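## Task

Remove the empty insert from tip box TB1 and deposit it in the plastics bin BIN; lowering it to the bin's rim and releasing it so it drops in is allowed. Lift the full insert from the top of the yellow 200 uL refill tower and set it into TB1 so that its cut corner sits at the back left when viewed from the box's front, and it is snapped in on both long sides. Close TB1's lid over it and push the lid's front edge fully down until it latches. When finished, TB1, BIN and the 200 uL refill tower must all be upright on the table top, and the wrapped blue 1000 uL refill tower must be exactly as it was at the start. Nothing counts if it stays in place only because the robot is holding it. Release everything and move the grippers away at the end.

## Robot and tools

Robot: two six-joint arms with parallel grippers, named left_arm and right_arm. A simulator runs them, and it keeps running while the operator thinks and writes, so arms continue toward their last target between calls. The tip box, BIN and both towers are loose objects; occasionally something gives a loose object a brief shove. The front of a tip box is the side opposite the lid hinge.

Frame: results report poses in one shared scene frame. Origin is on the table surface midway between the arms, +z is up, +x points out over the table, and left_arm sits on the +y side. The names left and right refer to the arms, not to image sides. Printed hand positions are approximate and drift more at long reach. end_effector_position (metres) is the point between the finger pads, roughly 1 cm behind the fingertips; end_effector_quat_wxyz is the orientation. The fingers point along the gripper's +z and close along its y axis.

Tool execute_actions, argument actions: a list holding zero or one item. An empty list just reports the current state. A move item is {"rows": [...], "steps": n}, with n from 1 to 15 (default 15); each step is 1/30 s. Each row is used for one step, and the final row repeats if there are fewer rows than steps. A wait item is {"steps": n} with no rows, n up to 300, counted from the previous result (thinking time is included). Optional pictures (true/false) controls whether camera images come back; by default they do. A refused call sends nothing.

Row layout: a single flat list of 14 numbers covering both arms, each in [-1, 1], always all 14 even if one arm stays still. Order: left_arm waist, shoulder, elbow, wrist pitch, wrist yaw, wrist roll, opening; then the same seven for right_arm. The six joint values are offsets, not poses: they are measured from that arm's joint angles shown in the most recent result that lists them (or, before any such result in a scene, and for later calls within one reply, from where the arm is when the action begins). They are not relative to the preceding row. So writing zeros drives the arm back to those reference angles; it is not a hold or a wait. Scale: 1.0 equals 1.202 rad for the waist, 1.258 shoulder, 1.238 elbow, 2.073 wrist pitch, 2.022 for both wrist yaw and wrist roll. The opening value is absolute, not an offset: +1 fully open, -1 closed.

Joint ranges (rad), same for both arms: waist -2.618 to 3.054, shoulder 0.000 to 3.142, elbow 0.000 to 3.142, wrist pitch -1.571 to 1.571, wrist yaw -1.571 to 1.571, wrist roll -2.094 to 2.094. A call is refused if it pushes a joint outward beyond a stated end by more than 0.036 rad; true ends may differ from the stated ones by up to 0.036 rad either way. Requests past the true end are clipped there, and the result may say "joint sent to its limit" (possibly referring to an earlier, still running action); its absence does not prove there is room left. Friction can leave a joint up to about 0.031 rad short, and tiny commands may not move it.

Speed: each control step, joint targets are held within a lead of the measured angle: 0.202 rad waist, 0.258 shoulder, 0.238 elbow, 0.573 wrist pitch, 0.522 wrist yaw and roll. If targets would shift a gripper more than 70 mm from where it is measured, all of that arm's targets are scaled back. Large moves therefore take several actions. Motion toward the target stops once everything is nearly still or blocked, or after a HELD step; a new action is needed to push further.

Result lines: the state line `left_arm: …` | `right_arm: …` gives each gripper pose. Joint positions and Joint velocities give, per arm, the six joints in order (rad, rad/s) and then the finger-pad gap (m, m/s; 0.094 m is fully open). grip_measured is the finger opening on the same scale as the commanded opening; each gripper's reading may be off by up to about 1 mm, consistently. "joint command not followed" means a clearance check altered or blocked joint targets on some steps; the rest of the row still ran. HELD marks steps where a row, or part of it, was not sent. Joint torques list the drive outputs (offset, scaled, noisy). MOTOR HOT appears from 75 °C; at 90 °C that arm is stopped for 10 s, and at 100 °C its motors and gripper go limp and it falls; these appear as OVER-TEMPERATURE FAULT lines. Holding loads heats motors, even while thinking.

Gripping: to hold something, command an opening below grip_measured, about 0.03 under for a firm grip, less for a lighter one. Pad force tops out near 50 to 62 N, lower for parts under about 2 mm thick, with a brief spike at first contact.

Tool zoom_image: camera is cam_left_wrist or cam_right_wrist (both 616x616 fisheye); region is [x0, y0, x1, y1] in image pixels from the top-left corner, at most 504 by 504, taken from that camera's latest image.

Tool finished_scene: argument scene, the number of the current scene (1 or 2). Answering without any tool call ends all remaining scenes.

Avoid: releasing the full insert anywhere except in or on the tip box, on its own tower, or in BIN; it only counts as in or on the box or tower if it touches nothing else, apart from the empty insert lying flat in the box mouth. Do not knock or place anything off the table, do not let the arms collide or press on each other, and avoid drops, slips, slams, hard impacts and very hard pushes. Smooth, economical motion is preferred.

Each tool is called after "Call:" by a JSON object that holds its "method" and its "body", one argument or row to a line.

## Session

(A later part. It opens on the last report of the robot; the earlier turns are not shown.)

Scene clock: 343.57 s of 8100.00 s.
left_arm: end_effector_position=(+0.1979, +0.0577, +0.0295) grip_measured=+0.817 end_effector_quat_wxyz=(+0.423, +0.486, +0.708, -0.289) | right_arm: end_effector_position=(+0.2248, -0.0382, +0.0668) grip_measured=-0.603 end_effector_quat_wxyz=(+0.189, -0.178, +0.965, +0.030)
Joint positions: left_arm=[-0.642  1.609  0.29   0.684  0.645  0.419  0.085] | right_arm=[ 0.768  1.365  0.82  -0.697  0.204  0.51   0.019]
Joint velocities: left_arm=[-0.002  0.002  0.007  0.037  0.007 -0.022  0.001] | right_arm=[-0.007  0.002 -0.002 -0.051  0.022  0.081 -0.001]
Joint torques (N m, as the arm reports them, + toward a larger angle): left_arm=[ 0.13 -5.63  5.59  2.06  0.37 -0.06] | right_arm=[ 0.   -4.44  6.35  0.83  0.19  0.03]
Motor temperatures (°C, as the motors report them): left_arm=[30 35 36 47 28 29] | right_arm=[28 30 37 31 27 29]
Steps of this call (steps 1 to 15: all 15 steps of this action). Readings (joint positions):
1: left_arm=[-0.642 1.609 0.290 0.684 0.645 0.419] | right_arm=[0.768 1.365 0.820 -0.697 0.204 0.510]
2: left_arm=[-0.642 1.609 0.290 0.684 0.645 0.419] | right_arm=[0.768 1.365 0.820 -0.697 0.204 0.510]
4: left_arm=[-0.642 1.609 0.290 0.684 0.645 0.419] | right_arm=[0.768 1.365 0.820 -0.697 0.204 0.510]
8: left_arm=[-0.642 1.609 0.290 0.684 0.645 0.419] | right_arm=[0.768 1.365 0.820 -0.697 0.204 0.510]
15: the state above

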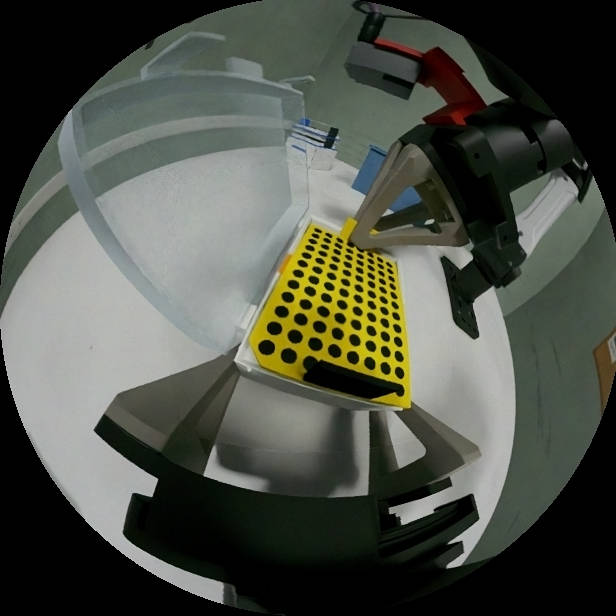

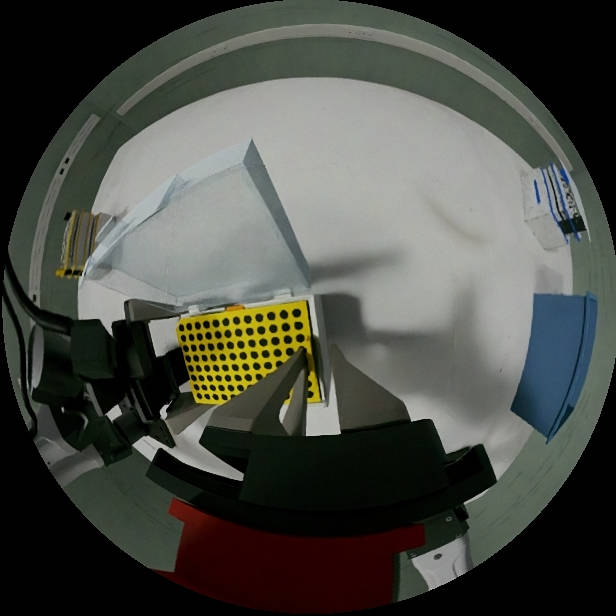

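Call:
{"method": "execute_actions", "body": {
  "actions": [
    {"rows": [[0,0,0,0,0,0,1, 0,0,0,0,0,0,-0.6]], "steps": 15}
  ]
}}

Call:
{"method": "zoom_image", "body": {
  "camera": "cam_left_wrist",
  "region": [290, 170, 450, 290]
}}

Call:
{"method": "zoom_image", "body": {
  "camera": "cam_right_wrist",
  "region": [230, 270, 390, 410]
}}

Scene clock: 349.37 s of 8100.00 s.
left_arm: end_effector_position=(+0.1979, +0.0577, +0.0295) grip_measured=+1.000 end_effector_quat_wxyz=(+0.423, +0.486, +0.708, -0.289) | right_arm: end_effector_position=(+0.2248, -0.0382, +0.0668) grip_measured=-0.603 end_effector_quat_wxyz=(+0.189, -0.178, +0.965, +0.030)
Joint positions: left_arm=[-0.642  1.609  0.29   0.684  0.645  0.419  0.094] | right_arm=[ 0.768  1.365  0.82  -0.697  0.204  0.51   0.019]
Joint velocities: left_arm=[-0.002 -0.002 -0.012 -0.007  0.037 -0.022  0.   ] | right_arm=[ 0.002  0.007 -0.012 -0.022 -0.007 -0.007  0.   ]
Joint torques (N m, as the arm reports them, + toward a larger angle): left_arm=[ 0.1  -5.58  5.59  2.06  0.37 -0.06] | right_arm=[-0.02 -4.48  6.32  0.83  0.19  0.02]
Motor temperatures (°C, as the motors report them): left_arm=[30 35 36 47 28 29] | right_arm=[28 30 37 31 27 29]
Steps of this call (steps 1 to 15: the robot went on to your last target; steps 16 to 90: nothing new was sent; then 2.30 s passed at rest; steps 91 to 105: all 15 steps of this action). Readings (joint positions):
91: left_arm=[-0.642 1.609 0.290 0.684 0.645 0.419] | right_arm=[0.768 1.365 0.820 -0.697 0.204 0.510]
92: left_arm=[-0.642 1.609 0.290 0.684 0.645 0.419] | right_arm=[0.768 1.365 0.820 -0.697 0.204 0.510]
94: left_arm=[-0.642 1.609 0.290 0.684 0.645 0.419] | right_arm=[0.768 1.365 0.820 -0.697 0.204 0.510]
98: left_arm=[-0.642 1.609 0.290 0.684 0.645 0.419] | right_arm=[0.768 1.365 0.820 -0.697 0.204 0.510]
105: the state above

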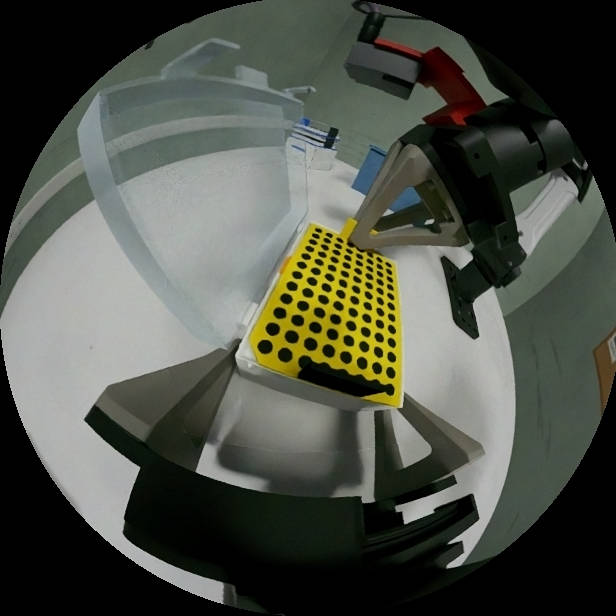

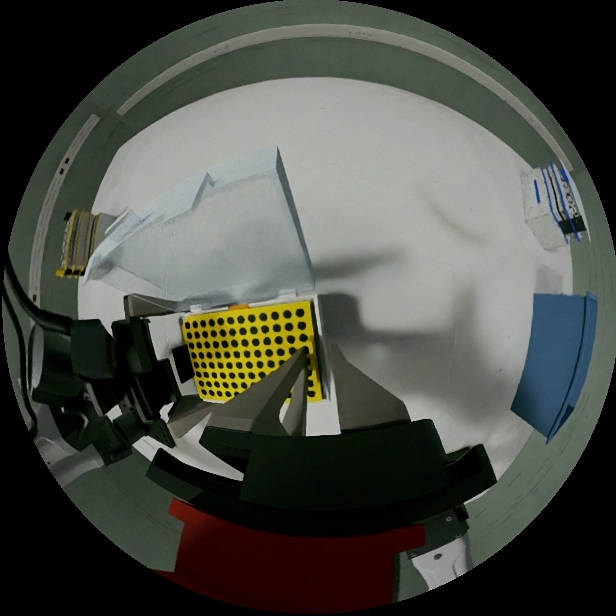

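Region (290, 170, 450, 290) of cam_left_wrist's 616x616 image, scaled by 3.150, with more detail than that image has; it fills the top 378 rows of this view, and the rest is white.

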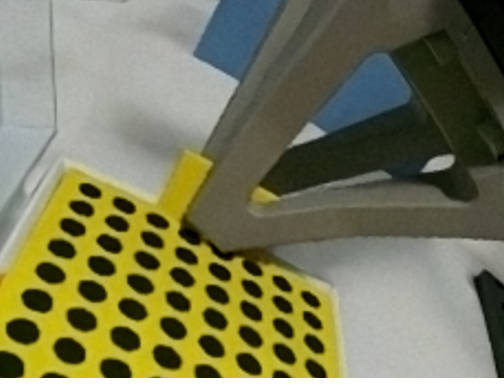

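Region (230, 270, 390, 410) of cam_right_wrist's 616x616 image, scaled by 3.150, with more detail than that image has; it fills the top 441 rows of this view, and the rest is white.

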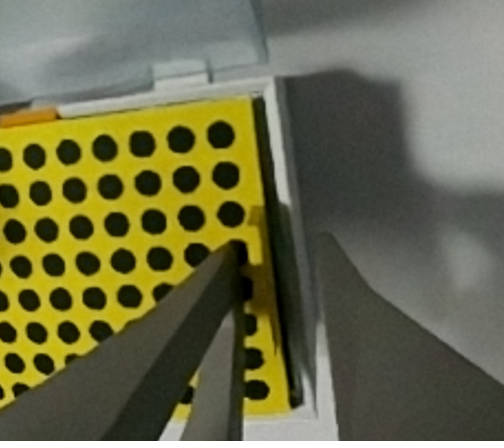

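Insert now sits above the rim. Regrip and lift.

Call:
{"method": "execute_actions", "body": {
  "actions": [
    {"rows": [[0,0,0,0,0,0,1, 0,0,0,0,0,0,-1]], "steps": 12}
  ],
  "pictures": false
}}

Call:
{"method": "execute_actions", "body": {
  "actions": [
    {"rows": [[0,0,0,0,0,0,1, 0,-0.012,0.025,-0.018,0,0,-1],[0,0,0,0,0,0,1, 0,-0.02,0.042,-0.033,0,0,-1],[0,0,0,0,0,0,1, 0,-0.028,0.06,-0.047,0,0,-1],[0,0,0,0,0,0,1, 0,-0.036,0.077,-0.061,0,0,-1]], "steps": 15}
  ]
}}

Scene clock: 354.03 s of 8100.00 s.
left_arm: end_effector_position=(+0.1979, +0.0577, +0.0295) grip_measured=+1.000 end_effector_quat_wxyz=(+0.423, +0.486, +0.708, -0.289) | right_arm: end_effector_position=(+0.2248, -0.0382, +0.0668) grip_measured=-0.960 end_effector_quat_wxyz=(+0.189, -0.178, +0.965, +0.030)
Joint positions: left_arm=[-0.642  1.609  0.29   0.684  0.645  0.419  0.094] | right_arm=[ 0.768  1.365  0.82  -0.697  0.204  0.51   0.002]
Joint velocities: left_arm=[ 0.012  0.017 -0.002 -0.037  0.051 -0.037  0.   ] | right_arm=[-0.007  0.002  0.002 -0.066  0.022 -0.081  0.001]
Joint torques (N m, as the arm reports them, + toward a larger angle): left_arm=[ 0.1  -5.62  5.62  2.07  0.37 -0.07] | right_arm=[-0.02 -4.48  6.33  0.82  0.18  0.03]
Motor temperatures (°C, as the motors report them): left_arm=[30 35 36 47 28 29] | right_arm=[28 30 37 31 27 29]
Steps of this call (steps 1 to 15: the robot went on to your last target; steps 16 to 90: nothing new was sent; then 1.27 s passed at rest; steps 91 to 102: all 12 steps of this action). Readings (joint positions):
91: left_arm=[-0.642 1.609 0.290 0.684 0.645 0.419] | right_arm=[0.768 1.365 0.820 -0.697 0.204 0.510]
92: left_arm=[-0.642 1.609 0.290 0.684 0.645 0.419] | right_arm=[0.768 1.365 0.820 -0.697 0.204 0.510]
94: left_arm=[-0.642 1.609 0.290 0.684 0.645 0.419] | right_arm=[0.768 1.365 0.820 -0.697 0.204 0.510]
98: left_arm=[-0.642 1.609 0.290 0.684 0.645 0.419] | right_arm=[0.768 1.365 0.820 -0.697 0.204 0.510]
102: the state above

Scene clock: 354.53 s of 8100.00 s.
left_arm: end_effector_position=(+0.1979, +0.0577, +0.0295) grip_measured=+1.000 end_effector_quat_wxyz=(+0.423, +0.486, +0.708, -0.289) | right_arm: end_effector_position=(+0.2229, -0.0406, +0.0900) grip_measured=-0.960 end_effector_quat_wxyz=(+0.187, -0.178, +0.966, +0.028)
Joint positions: left_arm=[-0.642  1.609  0.29   0.684  0.645  0.419  0.094] | right_arm=[ 0.768  1.332  0.891 -0.807  0.204  0.51   0.002]
Joint velocities: left_arm=[ 0.002  0.012 -0.012 -0.007 -0.051 -0.037  0.   ] | right_arm=[ 0.007  0.002  0.012 -0.066 -0.037  0.007 -0.001]
Joint torques (N m, as the arm reports them, + toward a larger angle): left_arm=[ 0.14 -5.62  5.54  2.05  0.37 -0.06] | right_arm=[ 0.01 -5.19  8.29  0.74  0.2   0.04]
Motor temperatures (°C, as the motors report them): left_arm=[30 35 36 47 28 29] | right_arm=[28 30 37 31 27 29]
Steps of this call (steps 1 to 15: all 15 steps of this action). Readings (joint positions):
1: left_arm=[-0.642 1.609 0.290 0.684 0.645 0.419] | right_arm=[0.768 1.365 0.820 -0.699 0.204 0.510]
2: left_arm=[-0.642 1.609 0.290 0.684 0.645 0.419] | right_arm=[0.768 1.365 0.824 -0.705 0.204 0.510]
4: left_arm=[-0.642 1.609 0.290 0.684 0.645 0.419] | right_arm=[0.768 1.361 0.846 -0.741 0.204 0.510]
8: left_arm=[-0.642 1.609 0.290 0.684 0.645 0.419] | right_arm=[0.768 1.336 0.887 -0.780 0.204 0.510]
15: the state above

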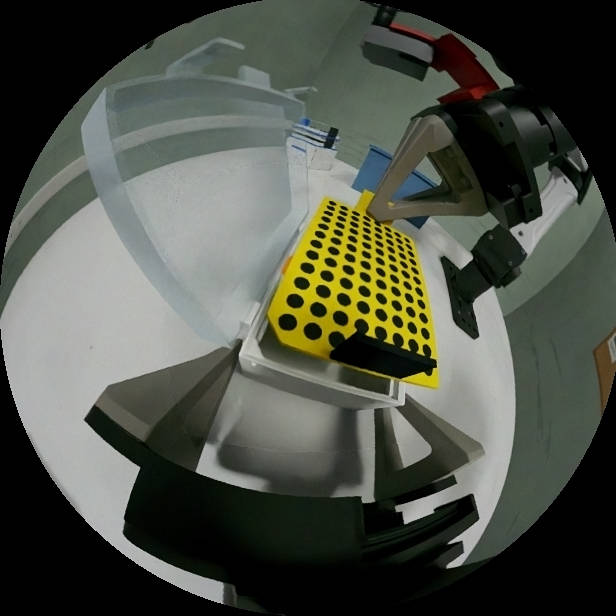

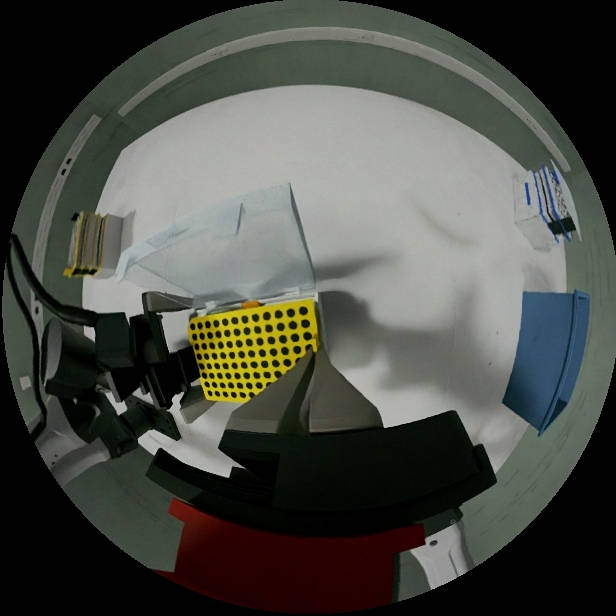

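Call:
{"method": "execute_actions", "body": {
  "actions": [
    {"rows": [[0.022,-0.023,-0.014,-0.014,0.01,0.011,1, 0,0,0,0,0,0,-1],[0.044,-0.046,-0.028,-0.027,0.021,0.022,1, 0,0,0,0,0,0,-1],[0.066,-0.069,-0.042,-0.041,0.031,0.033,1, 0,0,0,0,0,0,-1],[0.088,-0.092,-0.056,-0.054,0.042,0.044,1, 0,0,0,0,0,0,-1],[0.11,-0.115,-0.07,-0.068,0.052,0.055,1, 0,0,0,0,0,0,-1],[0.14,-0.16,-0.07,-0.12,0.06,0.065,1, 0,0,0,0,0,0,-1],[0.17,-0.25,-0.07,-0.2,0.065,0.075,1, 0,0,0,0,0,0,-1],[0.17,-0.34,-0.07,-0.24,0.065,0.075,1, 0,0,0,0,0,0,-1]], "steps": 15}
  ],
  "pictures": false
}}

Call:
{"method": "execute_actions", "body": {
  "actions": [
    {"rows": [[0.2,0,0.3,-0.2,-0.1,-0.1,1, 0,-0.04,0.1,-0.085,0,0,-1],[0.3,0,0.5,-0.35,-0.2,-0.15,1, 0,-0.08,0.2,-0.17,0,0,-1],[0.37,0,0.94,-0.66,-0.38,-0.28,1, 0,-0.1,0.3,-0.24,0,0,-1],[0.37,0,0.94,-0.66,-0.38,-0.28,1, 0,-0.11,0.4,-0.305,0,0,-1]], "steps": 15}
  ],
  "pictures": false
}}

Call:
{"method": "execute_actions", "body": {
  "actions": [
    {"steps": 40}
  ]
}}

Scene clock: 368.17 s of 8100.00 s.
left_arm: end_effector_position=(+0.1774, +0.1090, +0.0615) grip_measured=+1.000 end_effector_quat_wxyz=(+0.436, +0.474, +0.714, -0.275) | right_arm: end_effector_position=(+0.2219, -0.0420, +0.0895) grip_measured=-0.960 end_effector_quat_wxyz=(+0.184, -0.178, +0.966, +0.026)
Joint positions: left_arm=[-0.45   1.187  0.216  0.268  0.759  0.55   0.094] | right_arm=[ 0.768  1.332  0.891 -0.814  0.204  0.51   0.002]
Joint velocities: left_arm=[-0.002  0.007 -0.012 -0.52   0.081  0.066  0.   ] | right_arm=[-0.007 -0.007  0.012 -0.037  0.051  0.051 -0.001]
Joint torques (N m, as the arm reports them, + toward a larger angle): left_arm=[ 1.16 -3.28  6.33  1.89  0.53  0.04] | right_arm=[ 0.   -4.26  6.44  0.88  0.2   0.04]
Motor temperatures (°C, as the motors report them): left_arm=[30 36 36 48 28 29] | right_arm=[28 30 38 31 27 29]
Steps of this call (steps 1 to 15: the robot went on to your last target; steps 16 to 90: nothing new was sent; then 10.13 s passed at rest; steps 91 to 105: all 15 steps of this action). Readings (joint positions):
91: left_arm=[-0.641 1.607 0.290 0.681 0.647 0.421] | right_arm=[0.768 1.332 0.891 -0.814 0.204 0.510]
92: left_arm=[-0.633 1.599 0.288 0.674 0.653 0.427] | right_arm=[0.768 1.332 0.891 -0.814 0.204 0.510]
94: left_arm=[-0.595 1.557 0.269 0.651 0.673 0.447] | right_arm=[0.768 1.332 0.891 -0.814 0.204 0.510]
98: left_arm=[-0.478 1.370 0.224 0.473 0.718 0.505] | right_arm=[0.768 1.332 0.891 -0.814 0.204 0.510]
105: the state above

Scene clock: 368.67 s of 8100.00 s.
left_arm: end_effector_position=(+0.2744, +0.3404, +0.2579) grip_measured=+1.000 end_effector_quat_wxyz=(+0.355, -0.064, +0.932, +0.015) | right_arm: end_effector_position=(+0.1961, -0.0748, +0.2406) grip_measured=-0.960 end_effector_quat_wxyz=(+0.209, -0.174, +0.961, +0.048)
Joint positions: left_arm=[-0.009  1.19   1.285 -0.941  0.048  0.028  0.094] | right_arm=[ 0.768  1.181  1.382 -1.389  0.203  0.51   0.002]
Joint velocities: left_arm=[ 0.002 -0.071  1.985 -0.564 -0.344 -0.242  0.   ] | right_arm=[ 0.002  0.061 -0.022 -0.344 -0.022 -0.007 -0.001]
Joint torques (N m, as the arm reports them, + toward a larger angle): left_arm=[ 0.54 -4.14  6.24  1.18  0.06 -0.16] | right_arm=[ 0.04 -1.81  6.33  0.93  0.16  0.02]
Motor temperatures (°C, as the motors report them): left_arm=[30 36 36 48 28 29] | right_arm=[28 30 39 31 27 29]
Steps of this call (steps 1 to 15: all 15 steps of this action). Readings (joint positions):
1: left_arm=[-0.425 1.187 0.246 0.192 0.751 0.528] | right_arm=[0.768 1.331 0.904 -0.838 0.204 0.510]
2: left_arm=[-0.366 1.190 0.305 0.077 0.696 0.484] | right_arm=[0.768 1.328 0.939 -0.898 0.203 0.510]
4: left_arm=[-0.252 1.190 0.438 -0.095 0.542 0.350] | right_arm=[0.768 1.299 1.041 -1.025 0.203 0.510]
8: left_arm=[-0.060 1.190 0.716 -0.441 0.262 0.165] | right_arm=[0.768 1.229 1.284 -1.241 0.203 0.510]
15: the state above

Scene clock: 370.00 s of 8100.00 s.
left_arm: end_effector_position=(+0.2540, +0.3448, +0.2828) grip_measured=+1.000 end_effector_quat_wxyz=(+0.346, -0.089, +0.934, +0.030) | right_arm: end_effector_position=(+0.1896, -0.0830, +0.2362) grip_measured=-0.960 end_effector_quat_wxyz=(+0.191, -0.177, +0.965, +0.032)
Joint positions: left_arm=[-0.009  1.174  1.396 -1.084  0.001 -0.007  0.094] | right_arm=[ 0.768  1.183  1.382 -1.436  0.203  0.51   0.002]
Joint velocities: left_arm=[ 0.007  0.002  0.002  0.081 -0.022  0.022  0.   ] | right_arm=[ 0.012  0.007 -0.002  0.022 -0.037  0.051  0.   ]
Joint torques (N m, as the arm reports them, + toward a larger angle): left_arm=[ 0.56 -2.28  6.86  1.73  0.01 -0.18] | right_arm=[ 0.01 -1.75  6.26  0.76  0.2   0.03]
Motor temperatures (°C, as the motors report them): left_arm=[30 35 36 48 28 29] | right_arm=[28 30 39 31 27 29]
Steps of this call (steps 1 to 30: the robot went on to your last target; steps 31 to 40: nothing new was sent). Readings (joint positions):
1: left_arm=[-0.009 1.186 1.341 -0.951 0.038 0.021] | right_arm=[0.768 1.182 1.382 -1.400 0.203 0.510]
2: left_arm=[-0.009 1.179 1.375 -0.957 0.031 0.015] | right_arm=[0.768 1.183 1.382 -1.408 0.203 0.510]
4: left_arm=[-0.009 1.170 1.396 -0.978 0.019 0.008] | right_arm=[0.768 1.183 1.382 -1.420 0.203 0.510]
8: left_arm=[-0.009 1.174 1.396 -1.043 0.008 -0.001] | right_arm=[0.768 1.183 1.382 -1.431 0.203 0.510]
40: the state above
All arms were judged still, so your last target was given up. Only a new action makes them travel on or press farther. Fingers that are still opening or closing keep moving.

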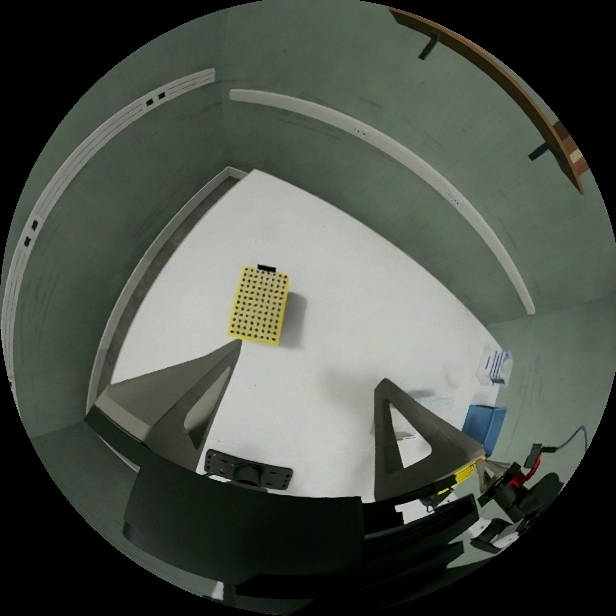

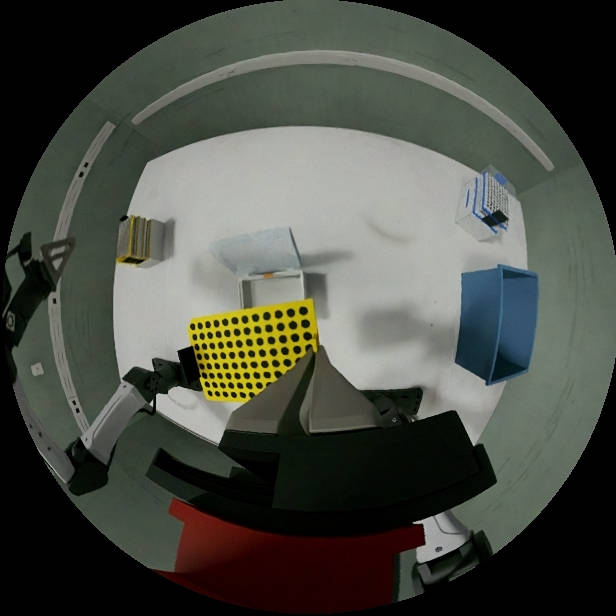

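Call:
{"method": "execute_actions", "body": {
  "actions": [
    {"rows": [[0,0,0,0,0,0,1, -1,0.1,0.1,0,0,0,-1]], "steps": 15}
  ],
  "pictures": false
}}

Call:
{"method": "execute_actions", "body": {
  "actions": [
    {"steps": 30}
  ]
}}

Scene clock: 376.63 s of 8100.00 s.
left_arm: end_effector_position=(+0.2540, +0.3448, +0.2828) grip_measured=+1.000 end_effector_quat_wxyz=(+0.346, -0.089, +0.934, +0.030) | right_arm: end_effector_position=(+0.2749, -0.3068, +0.2349) grip_measured=-0.960 end_effector_quat_wxyz=(+0.164, +0.320, +0.931, -0.068)
Joint positions: left_arm=[-0.009  1.174  1.396 -1.084  0.001 -0.007  0.094] | right_arm=[-0.263  1.322  1.478 -1.428  0.199  0.508  0.002]
Joint velocities: left_arm=[ 0.002 -0.007  0.007  0.037  0.007  0.051  0.   ] | right_arm=[-2.024 -0.002  0.002 -0.037 -0.037 -0.007 -0.   ]
Joint torques (N m, as the arm reports them, + toward a larger angle): left_arm=[ 0.12 -3.42  8.24  1.9   0.11 -0.07] | right_arm=[-0.32 -4.72  7.98  0.7   0.25  0.05]
Motor temperatures (°C, as the motors report them): left_arm=[30 35 36 47 28 29] | right_arm=[28 30 38 31 27 29]
Steps of this call (steps 1 to 90: nothing new was sent; then 3.13 s passed at rest; steps 91 to 105: all 15 steps of this action). Readings (joint positions):
91: left_arm=[-0.009 1.174 1.396 -1.084 0.001 -0.007] | right_arm=[0.740 1.197 1.398 -1.448 0.190 0.509]
92: left_arm=[-0.009 1.174 1.396 -1.084 0.001 -0.007] | right_arm=[0.673 1.225 1.431 -1.457 0.188 0.508]
94: left_arm=[-0.009 1.174 1.396 -1.084 0.001 -0.007] | right_arm=[0.530 1.280 1.473 -1.439 0.191 0.508]
98: left_arm=[-0.009 1.174 1.396 -1.084 0.001 -0.007] | right_arm=[0.244 1.321 1.478 -1.428 0.194 0.508]
105: the state above

Scene clock: 377.63 s of 8100.00 s.
left_arm: end_effector_position=(+0.2540, +0.3448, +0.2828) grip_measured=+1.000 end_effector_quat_wxyz=(+0.346, -0.089, +0.934, +0.030) | right_arm: end_effector_position=(+0.2596, -0.3500, +0.2353) grip_measured=-0.960 end_effector_quat_wxyz=(+0.158, +0.398, +0.900, -0.087)
Joint positions: left_arm=[-0.009  1.174  1.396 -1.084  0.001 -0.007  0.094] | right_arm=[-0.432  1.322  1.478 -1.428  0.209  0.509  0.002]
Joint velocities: left_arm=[-0.012 -0.022 -0.002 -0.051 -0.051  0.051  0.   ] | right_arm=[-0.012 -0.017  0.007  0.007 -0.007  0.007 -0.   ]
Joint torques (N m, as the arm reports them, + toward a larger angle): left_arm=[ 0.13 -3.47  8.21  1.92  0.11 -0.06] | right_arm=[-0.13 -4.58  8.02  0.7   0.14  0.04]
Motor temperatures (°C, as the motors report them): left_arm=[30 35 36 47 28 29] | right_arm=[28 30 38 31 27 29]
Steps of this call (steps 1 to 30: the robot went on to your last target). Readings (joint positions):
1: left_arm=[-0.009 1.174 1.396 -1.084 0.001 -0.007] | right_arm=[-0.332 1.322 1.478 -1.428 0.200 0.508]
2: left_arm=[-0.009 1.174 1.396 -1.084 0.001 -0.007] | right_arm=[-0.385 1.322 1.478 -1.428 0.204 0.509]
4: left_arm=[-0.009 1.174 1.396 -1.084 0.001 -0.007] | right_arm=[-0.430 1.322 1.478 -1.428 0.210 0.509]
8: left_arm=[-0.009 1.174 1.396 -1.084 0.001 -0.007] | right_arm=[-0.432 1.322 1.478 -1.428 0.209 0.509]
30: the state above
All arms were judged still, so your last target was given up. Only a new action makes them travel on or press farther. Fingers that are still opening or closing keep moving.

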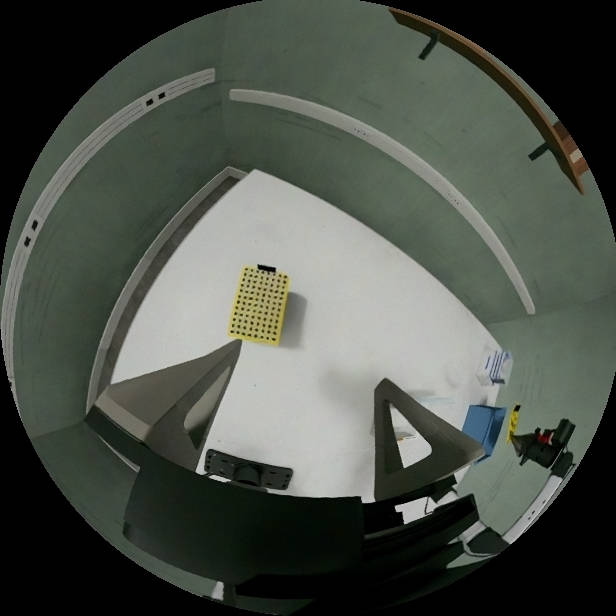

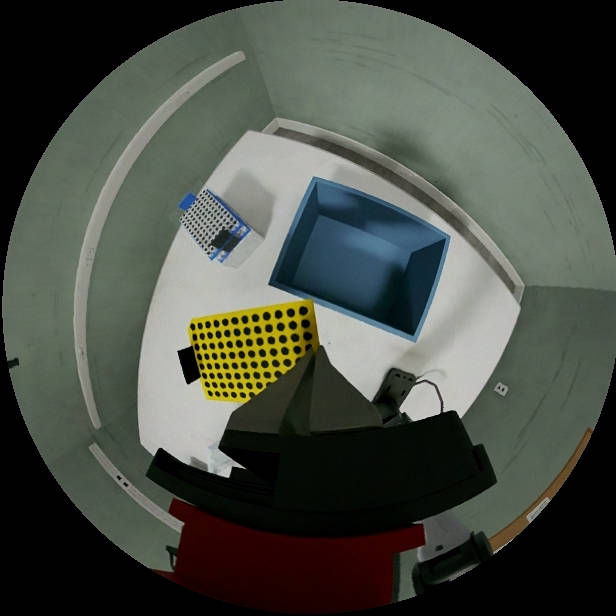

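Call:
{"method": "execute_actions", "body": {
  "actions": [
    {"rows": [[0,0,0,0,0,0,1, -0.4,0.022,-0.25,0.17,0,0,-1]], "steps": 15}
  ],
  "pictures": false
}}

Call:
{"method": "execute_actions", "body": {
  "actions": [
    {"steps": 20}
  ]
}}

Scene clock: 388.93 s of 8100.00 s.
left_arm: end_effector_position=(+0.2540, +0.3448, +0.2828) grip_measured=+1.000 end_effector_quat_wxyz=(+0.346, -0.089, +0.934, +0.030) | right_arm: end_effector_position=(+0.1970, -0.4633, +0.1479) grip_measured=-0.960 end_effector_quat_wxyz=(+0.113, +0.601, +0.782, -0.121)
Joint positions: left_arm=[-0.009  1.174  1.396 -1.084  0.001 -0.007  0.094] | right_arm=[-0.916  1.368  1.167 -1.112  0.211  0.508  0.002]
Joint velocities: left_arm=[ 0.012 -0.022 -0.007  0.022 -0.037 -0.037  0.   ] | right_arm=[ 0.007 -0.017 -0.002  0.066  0.007  0.007 -0.001]
Joint torques (N m, as the arm reports them, + toward a larger angle): left_arm=[ 0.09 -3.42  8.22  1.9   0.11 -0.07] | right_arm=[ 0.08 -5.75  6.54  0.84  0.17  0.06]
Motor temperatures (°C, as the motors report them): left_arm=[30 34 37 47 28 29] | right_arm=[28 30 39 31 27 29]
Steps of this call (steps 1 to 90: nothing new was sent; then 7.80 s passed at rest; steps 91 to 105: all 15 steps of this action). Readings (joint positions):
91: left_arm=[-0.009 1.174 1.396 -1.084 0.001 -0.007] | right_arm=[-0.453 1.317 1.452 -1.391 0.202 0.508]
92: left_arm=[-0.009 1.174 1.396 -1.084 0.001 -0.007] | right_arm=[-0.503 1.309 1.401 -1.330 0.200 0.508]
94: left_arm=[-0.009 1.174 1.396 -1.084 0.001 -0.007] | right_arm=[-0.622 1.319 1.289 -1.244 0.200 0.508]
98: left_arm=[-0.009 1.174 1.396 -1.084 0.001 -0.007] | right_arm=[-0.875 1.371 1.171 -1.162 0.205 0.508]
105: the state above

Scene clock: 389.60 s of 8100.00 s.
left_arm: end_effector_position=(+0.2540, +0.3448, +0.2828) grip_measured=+1.000 end_effector_quat_wxyz=(+0.346, -0.089, +0.934, +0.030) | right_arm: end_effector_position=(+0.1991, -0.4653, +0.1486) grip_measured=-0.960 end_effector_quat_wxyz=(+0.119, +0.601, +0.781, -0.121)
Joint positions: left_arm=[-0.009  1.174  1.396 -1.084  0.001 -0.007  0.094] | right_arm=[-0.916  1.368  1.167 -1.1    0.211  0.508  0.002]
Joint velocities: left_arm=[ 0.007  0.012 -0.007  0.007 -0.066  0.022  0.   ] | right_arm=[ 0.022  0.012  0.002 -0.007 -0.037 -0.037 -0.001]
Joint torques (N m, as the arm reports them, + toward a larger angle): left_arm=[ 0.13 -3.47  8.24  1.9   0.11 -0.06] | right_arm=[ 0.15 -5.82  6.56  0.94  0.19  0.05]
Motor temperatures (°C, as the motors report them): left_arm=[30 34 37 47 28 29] | right_arm=[28 30 39 31 27 29]
Steps of this call (steps 1 to 20: the robot went on to your last target). Readings (joint positions):
1: left_arm=[-0.009 1.174 1.396 -1.084 0.001 -0.007] | right_arm=[-0.916 1.368 1.167 -1.109 0.211 0.508]
2: left_arm=[-0.009 1.174 1.396 -1.084 0.001 -0.007] | right_arm=[-0.916 1.368 1.167 -1.107 0.211 0.508]
4: left_arm=[-0.009 1.174 1.396 -1.084 0.001 -0.007] | right_arm=[-0.916 1.368 1.167 -1.104 0.211 0.508]
8: left_arm=[-0.009 1.174 1.396 -1.084 0.001 -0.007] | right_arm=[-0.916 1.368 1.167 -1.101 0.211 0.508]
20: the state above

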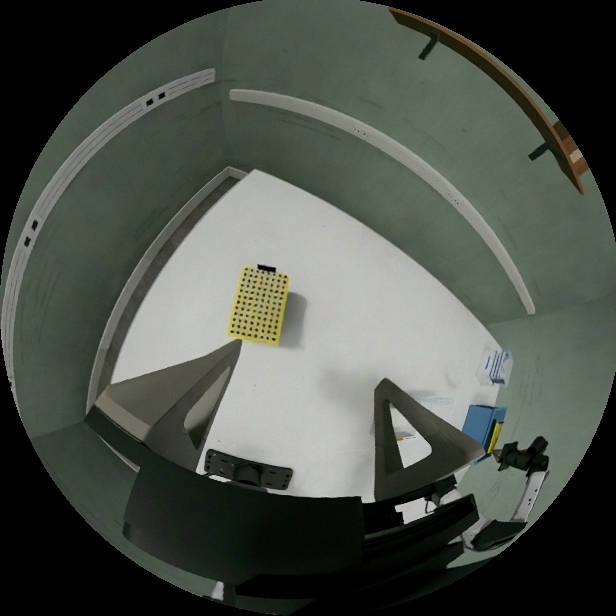

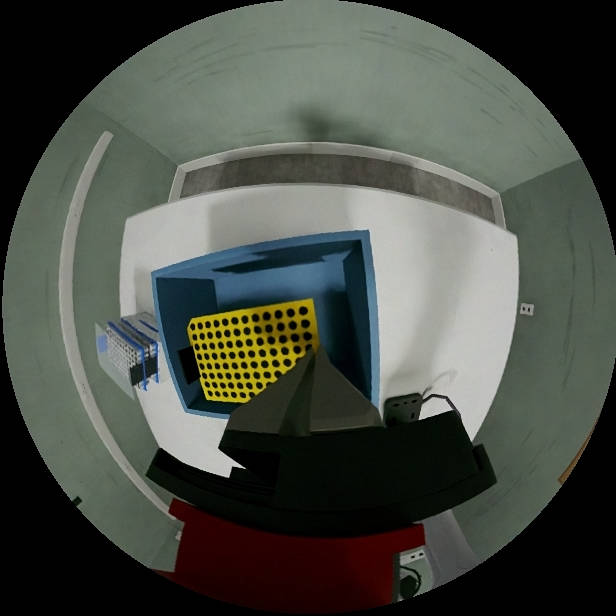

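Call:
{"method": "execute_actions", "body": {
  "actions": [
    {"rows": [[0,0,0,0,0,0,1, -0.03,0.1,0,0.06,0,0,-1]], "steps": 15}
  ]
}}

Scene clock: 392.57 s of 8100.00 s.
left_arm: end_effector_position=(+0.2540, +0.3448, +0.2828) grip_measured=+1.000 end_effector_quat_wxyz=(+0.346, -0.089, +0.934, +0.030) | right_arm: end_effector_position=(+0.2108, -0.4886, +0.1161) grip_measured=-0.960 end_effector_quat_wxyz=(+0.097, +0.612, +0.776, -0.120)
Joint positions: left_arm=[-0.009  1.174  1.396 -1.084  0.001 -0.007  0.094] | right_arm=[-0.943  1.506  1.167 -1.001  0.211  0.508  0.002]
Joint velocities: left_arm=[ 0.017 -0.002 -0.007 -0.022 -0.022  0.007  0.   ] | right_arm=[ 0.007  0.002 -0.012  0.037 -0.037  0.037 -0.   ]
Joint torques (N m, as the arm reports them, + toward a larger angle): left_arm=[ 0.18 -3.43  8.2   1.9   0.11 -0.07] | right_arm=[-0.6  -6.72  6.24  0.84  0.18  0.04]
Motor temperatures (°C, as the motors report them): left_arm=[30 34 38 47 28 29] | right_arm=[28 30 39 31 27 29]
Steps of this call (steps 1 to 15: the robot went on to your last target; steps 16 to 74: nothing new was sent; steps 75 to 89: all 15 steps of this action). Readings (joint positions):
75: left_arm=[-0.009 1.174 1.396 -1.084 0.001 -0.007] | right_arm=[-0.919 1.378 1.167 -1.095 0.211 0.508]
76: left_arm=[-0.009 1.174 1.396 -1.084 0.001 -0.007] | right_arm=[-0.926 1.398 1.167 -1.075 0.211 0.508]
78: left_arm=[-0.009 1.174 1.396 -1.084 0.001 -0.007] | right_arm=[-0.939 1.457 1.167 -1.044 0.211 0.508]
82: left_arm=[-0.009 1.174 1.396 -1.084 0.001 -0.007] | right_arm=[-0.943 1.507 1.167 -1.014 0.211 0.508]
89: the state above

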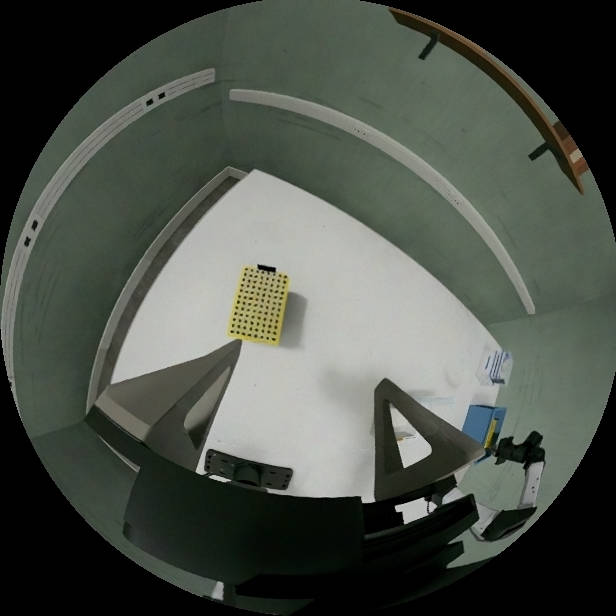

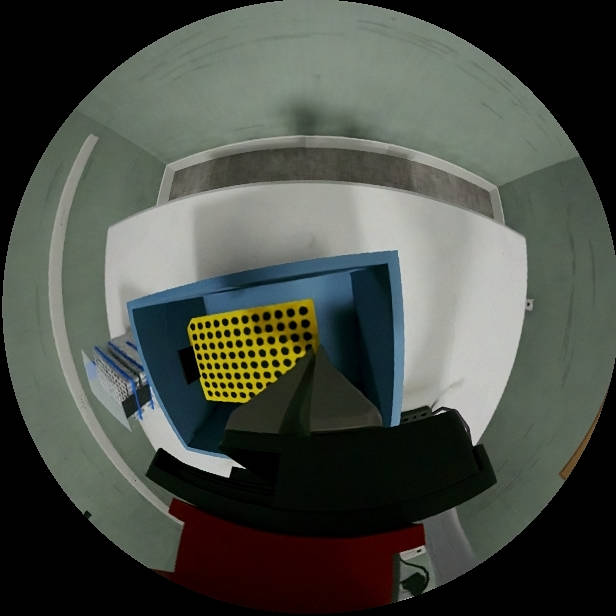

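Call:
{"method": "execute_actions", "body": {
  "actions": [
    {"rows": [[0.248,0.479,0.311,-0.235,0,-0.64,-0.3, 0,0,0,0,0,0,-0.5]], "steps": 15}
  ],
  "pictures": false
}}

Call:
{"method": "execute_actions", "body": {
  "actions": [
    {"steps": 30}
  ]
}}

Scene clock: 449.70 s of 8100.00 s.
left_arm: end_effector_position=(+0.2481, +0.4421, +0.1777) grip_measured=-0.298 end_effector_quat_wxyz=(+0.008, -0.736, +0.677, -0.003) | right_arm: end_effector_position=(+0.2112, -0.4891, +0.1163) grip_measured=-0.503 end_effector_quat_wxyz=(+0.099, +0.612, +0.776, -0.120)
Joint positions: left_arm=[ 0.287  1.798  1.769 -1.525 -0.001 -1.175  0.033] | right_arm=[-0.943  1.506  1.167 -0.999  0.211  0.508  0.023]
Joint velocities: left_arm=[-0.002 -0.247 -0.022 -0.271 -0.022 -0.784 -0.001] | right_arm=[-0.022 -0.002 -0.017  0.022 -0.022 -0.037 -0.001]
Joint torques (N m, as the arm reports them, + toward a larger angle): left_arm=[  0.22 -10.13   8.42   0.35   0.07  -0.19] | right_arm=[ 0.02 -5.74  6.38  0.63  0.2   0.04]
Motor temperatures (°C, as the motors report them): left_arm=[30 33 40 48 28 29] | right_arm=[28 32 39 32 27 29]
Steps of this call (steps 1 to 15: the robot went on to your last target; steps 16 to 90: nothing new was sent; then 53.63 s passed at rest; steps 91 to 105: all 15 steps of this action). Readings (joint positions):
91: left_arm=[0.015 1.208 1.443 -1.158 0.015 -0.076] | right_arm=[-0.943 1.506 1.167 -0.999 0.211 0.508]
92: left_arm=[0.076 1.276 1.536 -1.263 0.020 -0.174] | right_arm=[-0.943 1.506 1.167 -0.999 0.211 0.508]
94: left_arm=[0.206 1.436 1.704 -1.363 0.014 -0.369] | right_arm=[-0.943 1.506 1.167 -0.999 0.211 0.508]
98: left_arm=[0.287 1.706 1.788 -1.432 -0.001 -0.747] | right_arm=[-0.943 1.506 1.167 -0.999 0.211 0.508]
105: the state above

Scene clock: 450.70 s of 8100.00 s.
left_arm: end_effector_position=(+0.2400, +0.4379, +0.1831) grip_measured=-0.298 end_effector_quat_wxyz=(-0.001, +0.774, -0.633, +0.000) | right_arm: end_effector_position=(+0.2112, -0.4891, +0.1163) grip_measured=-0.503 end_effector_quat_wxyz=(+0.099, +0.612, +0.776, -0.120)
Joint positions: left_arm=[ 0.287  1.78   1.769 -1.557 -0.001 -1.291  0.033] | right_arm=[-0.943  1.506  1.167 -0.999  0.211  0.508  0.023]
Joint velocities: left_arm=[-0.007  0.022  0.002  0.022  0.007 -0.007 -0.001] | right_arm=[-0.007 -0.002  0.012 -0.037 -0.037 -0.051 -0.   ]
Joint torques (N m, as the arm reports them, + toward a larger angle): left_arm=[ 0.27 -9.62  8.34  0.26  0.06 -0.19] | right_arm=[-0.01 -5.71  6.38  0.64  0.2   0.04]
Motor temperatures (°C, as the motors report them): left_arm=[30 34 40 47 28 29] | right_arm=[28 32 39 32 27 29]
Steps of this call (steps 1 to 30: the robot went on to your last target). Readings (joint positions):
1: left_arm=[0.287 1.791 1.769 -1.533 -0.001 -1.198] | right_arm=[-0.943 1.506 1.167 -0.999 0.211 0.508]
2: left_arm=[0.287 1.785 1.769 -1.539 -0.001 -1.217] | right_arm=[-0.943 1.506 1.167 -0.999 0.211 0.508]
4: left_arm=[0.287 1.781 1.769 -1.549 -0.001 -1.244] | right_arm=[-0.943 1.506 1.167 -0.999 0.211 0.508]
8: left_arm=[0.287 1.780 1.769 -1.555 -0.001 -1.272] | right_arm=[-0.943 1.506 1.167 -0.999 0.211 0.508]
30: the state above
All arms were judged still, so your last target was given up. Only a new action makes them travel on or press farther. Fingers that are still opening or closing keep moving.

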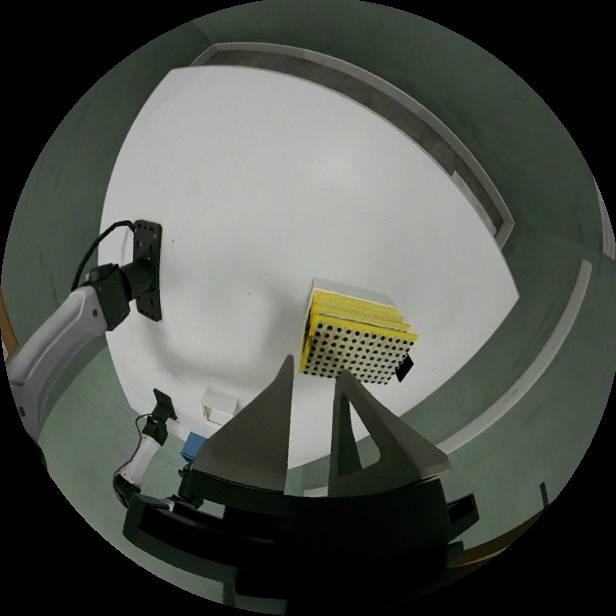

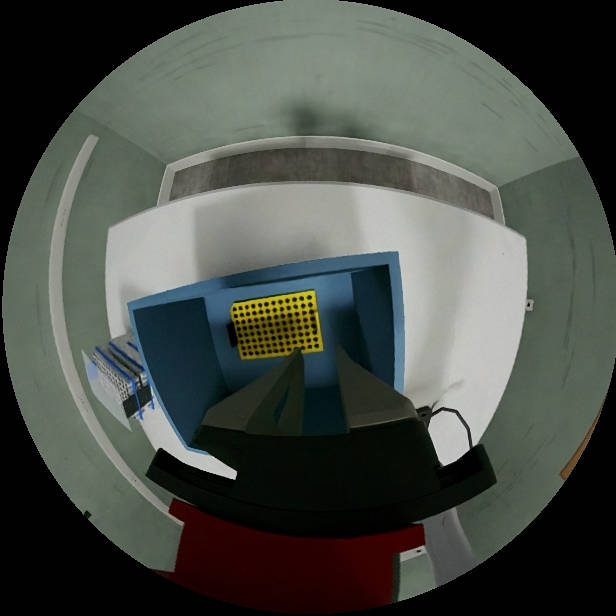

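Call:
{"method": "execute_actions", "body": {
  "actions": [
    {"rows": [[0,0,0,0,0,0,-0.3, 0,-0.243,0.1,0,0,0,-0.5]], "steps": 12}
  ],
  "pictures": false
}}

Call:
{"method": "execute_actions", "body": {
  "actions": [
    {"rows": [[0,0,0,0,0,0,-0.3, 1,0,0,0.386,-0.104,-0.25,-0.5]], "steps": 15}
  ],
  "pictures": false
}}

Call:
{"method": "execute_actions", "body": {
  "actions": [
    {"steps": 20}
  ],
  "pictures": false
}}

Call:
{"method": "execute_actions", "body": {
  "actions": [
    {"rows": [[0,0,0,0,0,0,-0.3, 0.5,0,-0.23,0,0,0,-0.5]], "steps": 15}
  ],
  "pictures": false
}}

Call:
{"method": "execute_actions", "body": {
  "actions": [
    {"steps": 20}
  ]
}}

Scene clock: 459.93 s of 8100.00 s.
left_arm: end_effector_position=(+0.2400, +0.4379, +0.1831) grip_measured=-0.298 end_effector_quat_wxyz=(-0.001, +0.774, -0.633, +0.000) | right_arm: end_effector_position=(+0.2108, -0.4884, +0.2576) grip_measured=-0.503 end_effector_quat_wxyz=(+0.317, +0.599, +0.721, -0.147)
Joint positions: left_arm=[ 0.287  1.78   1.769 -1.557 -0.001 -1.291  0.033] | right_arm=[-0.943  1.176  1.29  -0.996  0.21   0.508  0.023]
Joint velocities: left_arm=[-0.012 -0.002 -0.002 -0.037 -0.022 -0.051 -0.001] | right_arm=[ 0.007  0.159  0.012 -0.037  0.007  0.007  0.001]
Joint torques (N m, as the arm reports them, + toward a larger angle): left_arm=[ 0.12 -9.18  7.4   0.39  0.05 -0.08] | right_arm=[-0.03 -2.12  6.64  1.38  0.17  0.01]
Motor temperatures (°C, as the motors report them): left_arm=[30 36 41 45 28 29] | right_arm=[28 32 39 32 27 29]
Steps of this call (steps 1 to 90: nothing new was sent; then 5.83 s passed at rest; steps 91 to 102: all 12 steps of this action). Readings (joint positions):
91: left_arm=[0.287 1.780 1.769 -1.557 -0.001 -1.291] | right_arm=[-0.943 1.494 1.169 -0.999 0.210 0.508]
92: left_arm=[0.287 1.780 1.769 -1.557 -0.001 -1.291] | right_arm=[-0.943 1.468 1.171 -1.001 0.210 0.508]
94: left_arm=[0.287 1.780 1.769 -1.557 -0.001 -1.291] | right_arm=[-0.943 1.382 1.192 -1.002 0.210 0.508]
98: left_arm=[0.287 1.780 1.769 -1.557 -0.001 -1.291] | right_arm=[-0.943 1.214 1.269 -1.000 0.210 0.508]
102: the state above

Scene clock: 460.43 s of 8100.00 s.
left_arm: end_effector_position=(+0.2400, +0.4379, +0.1831) grip_measured=-0.298 end_effector_quat_wxyz=(-0.001, +0.774, -0.633, +0.000) | right_arm: end_effector_position=(+0.4161, -0.2885, +0.3914) grip_measured=-0.503 end_effector_quat_wxyz=(+0.628, +0.077, +0.774, -0.028)
Joint positions: left_arm=[ 0.287  1.78   1.769 -1.557 -0.001 -1.291  0.033] | right_arm=[-0.242  1.179  1.285 -0.317  0.04   0.064  0.023]
Joint velocities: left_arm=[-0.007  0.002  0.012 -0.022  0.007 -0.022  0.001] | right_arm=[ 1.932 -0.002  0.027  0.608 -0.168 -0.359  0.   ]
Joint torques (N m, as the arm reports them, + toward a larger angle): left_arm=[ 0.16 -9.19  7.41  0.4   0.05 -0.07] | right_arm=[ 0.56 -3.77  7.45  1.98 -0.11 -0.05]
Motor temperatures (°C, as the motors report them): left_arm=[30 36 41 45 28 29] | right_arm=[28 32 39 32 27 29]
Steps of this call (steps 1 to 15: all 15 steps of this action). Readings (joint positions):
1: left_arm=[0.287 1.780 1.769 -1.557 -0.001 -1.291] | right_arm=[-0.931 1.178 1.287 -0.972 0.204 0.469]
2: left_arm=[0.287 1.780 1.769 -1.557 -0.001 -1.291] | right_arm=[-0.897 1.179 1.285 -0.921 0.186 0.418]
4: left_arm=[0.287 1.780 1.769 -1.557 -0.001 -1.291] | right_arm=[-0.817 1.179 1.285 -0.805 0.150 0.331]
8: left_arm=[0.287 1.780 1.769 -1.557 -0.001 -1.291] | right_arm=[-0.649 1.179 1.285 -0.578 0.098 0.203]
15: the state above

Scene clock: 461.10 s of 8100.00 s.
left_arm: end_effector_position=(+0.2400, +0.4379, +0.1831) grip_measured=-0.298 end_effector_quat_wxyz=(-0.001, +0.774, -0.633, +0.000) | right_arm: end_effector_position=(+0.3905, -0.0839, +0.4135) grip_measured=-0.502 end_effector_quat_wxyz=(+0.649, -0.148, +0.734, +0.137)
Joint positions: left_arm=[ 0.287  1.78   1.769 -1.557 -0.001 -1.291  0.033] | right_arm=[ 0.262  1.179  1.285 -0.226 -0.005  0.008  0.023]
Joint velocities: left_arm=[-0.002  0.007  0.007  0.022  0.007 -0.022 -0.001] | right_arm=[-0.032 -0.022 -0.007  0.022 -0.007  0.037 -0.   ]
Joint torques (N m, as the arm reports them, + toward a larger angle): left_arm=[ 0.13 -9.19  7.38  0.39  0.05 -0.08] | right_arm=[-0.19 -3.81  7.46  2.09  0.09 -0.01]
Motor temperatures (°C, as the motors report them): left_arm=[30 36 41 45 28 29] | right_arm=[28 32 39 32 27 29]
Steps of this call (steps 1 to 20: the robot went on to your last target). Readings (joint positions):
1: left_arm=[0.287 1.780 1.769 -1.557 -0.001 -1.291] | right_arm=[-0.173 1.179 1.285 -0.298 0.035 0.053]
2: left_arm=[0.287 1.780 1.769 -1.557 -0.001 -1.291] | right_arm=[-0.102 1.179 1.285 -0.282 0.031 0.044]
4: left_arm=[0.287 1.780 1.769 -1.557 -0.001 -1.291] | right_arm=[0.043 1.179 1.285 -0.259 0.023 0.031]
8: left_arm=[0.287 1.780 1.769 -1.557 -0.001 -1.291] | right_arm=[0.252 1.179 1.285 -0.238 -0.003 0.015]
20: the state above

Scene clock: 461.60 s of 8100.00 s.
left_arm: end_effector_position=(+0.2400, +0.4379, +0.1831) grip_measured=-0.298 end_effector_quat_wxyz=(-0.001, +0.774, -0.633, +0.000) | right_arm: end_effector_position=(+0.2322, +0.0963, +0.2681) grip_measured=-0.502 end_effector_quat_wxyz=(+0.468, -0.407, +0.738, +0.267)
Joint positions: left_arm=[ 0.287  1.78   1.769 -1.557 -0.001 -1.291  0.033] | right_arm=[ 0.868  1.193  1.002 -0.242 -0.013  0.009  0.023]
Joint velocities: left_arm=[-0.007  0.002  0.002 -0.066 -0.066 -0.022  0.   ] | right_arm=[-0.032 -0.012  0.002  0.022  0.066  0.007 -0.   ]
Joint torques (N m, as the arm reports them, + toward a larger angle): left_arm=[ 0.14 -9.2   7.39  0.39  0.06 -0.08] | right_arm=[-0.64 -4.86  7.22  1.94  0.03  0.03]
Motor temperatures (°C, as the motors report them): left_arm=[30 37 41 44 28 29] | right_arm=[28 32 39 32 27 29]
Steps of this call (steps 1 to 15: all 15 steps of this action). Readings (joint positions):
1: left_arm=[0.287 1.780 1.769 -1.557 -0.001 -1.291] | right_arm=[0.276 1.177 1.269 -0.213 0.003 0.009]
2: left_arm=[0.287 1.780 1.769 -1.557 -0.001 -1.291] | right_arm=[0.308 1.169 1.238 -0.200 0.006 0.009]
4: left_arm=[0.287 1.780 1.769 -1.557 -0.001 -1.291] | right_arm=[0.390 1.165 1.166 -0.199 0.005 0.009]
8: left_arm=[0.287 1.780 1.769 -1.557 -0.001 -1.291] | right_arm=[0.604 1.178 1.037 -0.221 0.007 0.009]
15: the state above

Scene clock: 462.27 s of 8100.00 s.
left_arm: end_effector_position=(+0.2400, +0.4379, +0.1831) grip_measured=-0.298 end_effector_quat_wxyz=(-0.001, +0.774, -0.633, +0.000) | right_arm: end_effector_position=(+0.2323, +0.0963, +0.2681) grip_measured=-0.502 end_effector_quat_wxyz=(+0.468, -0.407, +0.738, +0.267)
Joint positions: left_arm=[ 0.287  1.78   1.769 -1.557 -0.001 -1.291  0.033] | right_arm=[ 0.868  1.193  1.002 -0.242 -0.013  0.009  0.023]
Joint velocities: left_arm=[-0.002  0.002 -0.002  0.007 -0.022 -0.037 -0.001] | right_arm=[-0.027 -0.027  0.002  0.066 -0.022  0.022 -0.001]
Joint torques (N m, as the arm reports them, + toward a larger angle): left_arm=[ 0.12 -9.19  7.36  0.38  0.06 -0.08] | right_arm=[-0.37 -4.96  7.38  1.91  0.13  0.02]
Motor temperatures (°C, as the motors report them): left_arm=[30 37 41 44 28 29] | right_arm=[28 32 39 32 27 29]
Steps of this call (steps 1 to 15: the robot went on to your last target; steps 16 to 20: nothing new was sent). Readings (joint positions):
1: left_arm=[0.287 1.780 1.769 -1.557 -0.001 -1.291] | right_arm=[0.868 1.193 1.002 -0.242 -0.013 0.009]
2: left_arm=[0.287 1.780 1.769 -1.557 -0.001 -1.291] | right_arm=[0.868 1.193 1.002 -0.242 -0.013 0.009]
4: left_arm=[0.287 1.780 1.769 -1.557 -0.001 -1.291] | right_arm=[0.868 1.193 1.002 -0.242 -0.013 0.009]
8: left_arm=[0.287 1.780 1.769 -1.557 -0.001 -1.291] | right_arm=[0.868 1.193 1.002 -0.242 -0.013 0.009]
20: the state above
All arms were judged still, so your last target was given up. Only a new action makes them travel on or press farther. Fingers that are still opening or closing keep moving.

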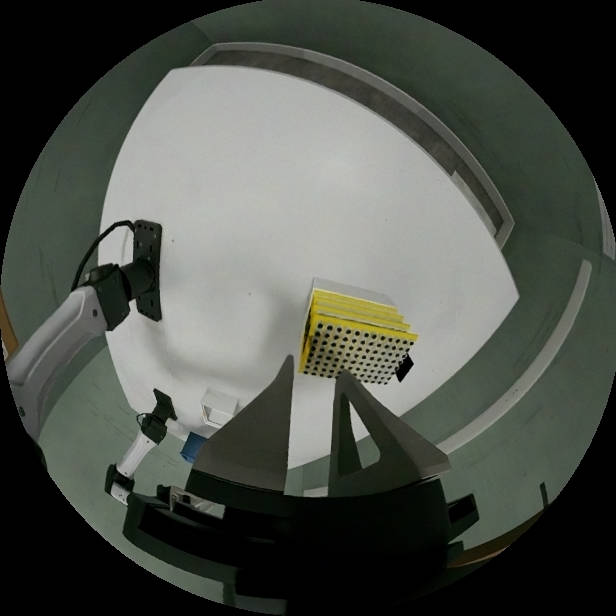

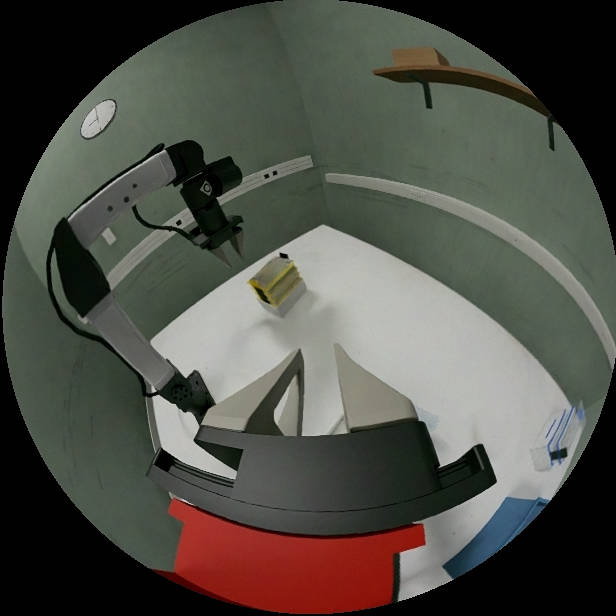

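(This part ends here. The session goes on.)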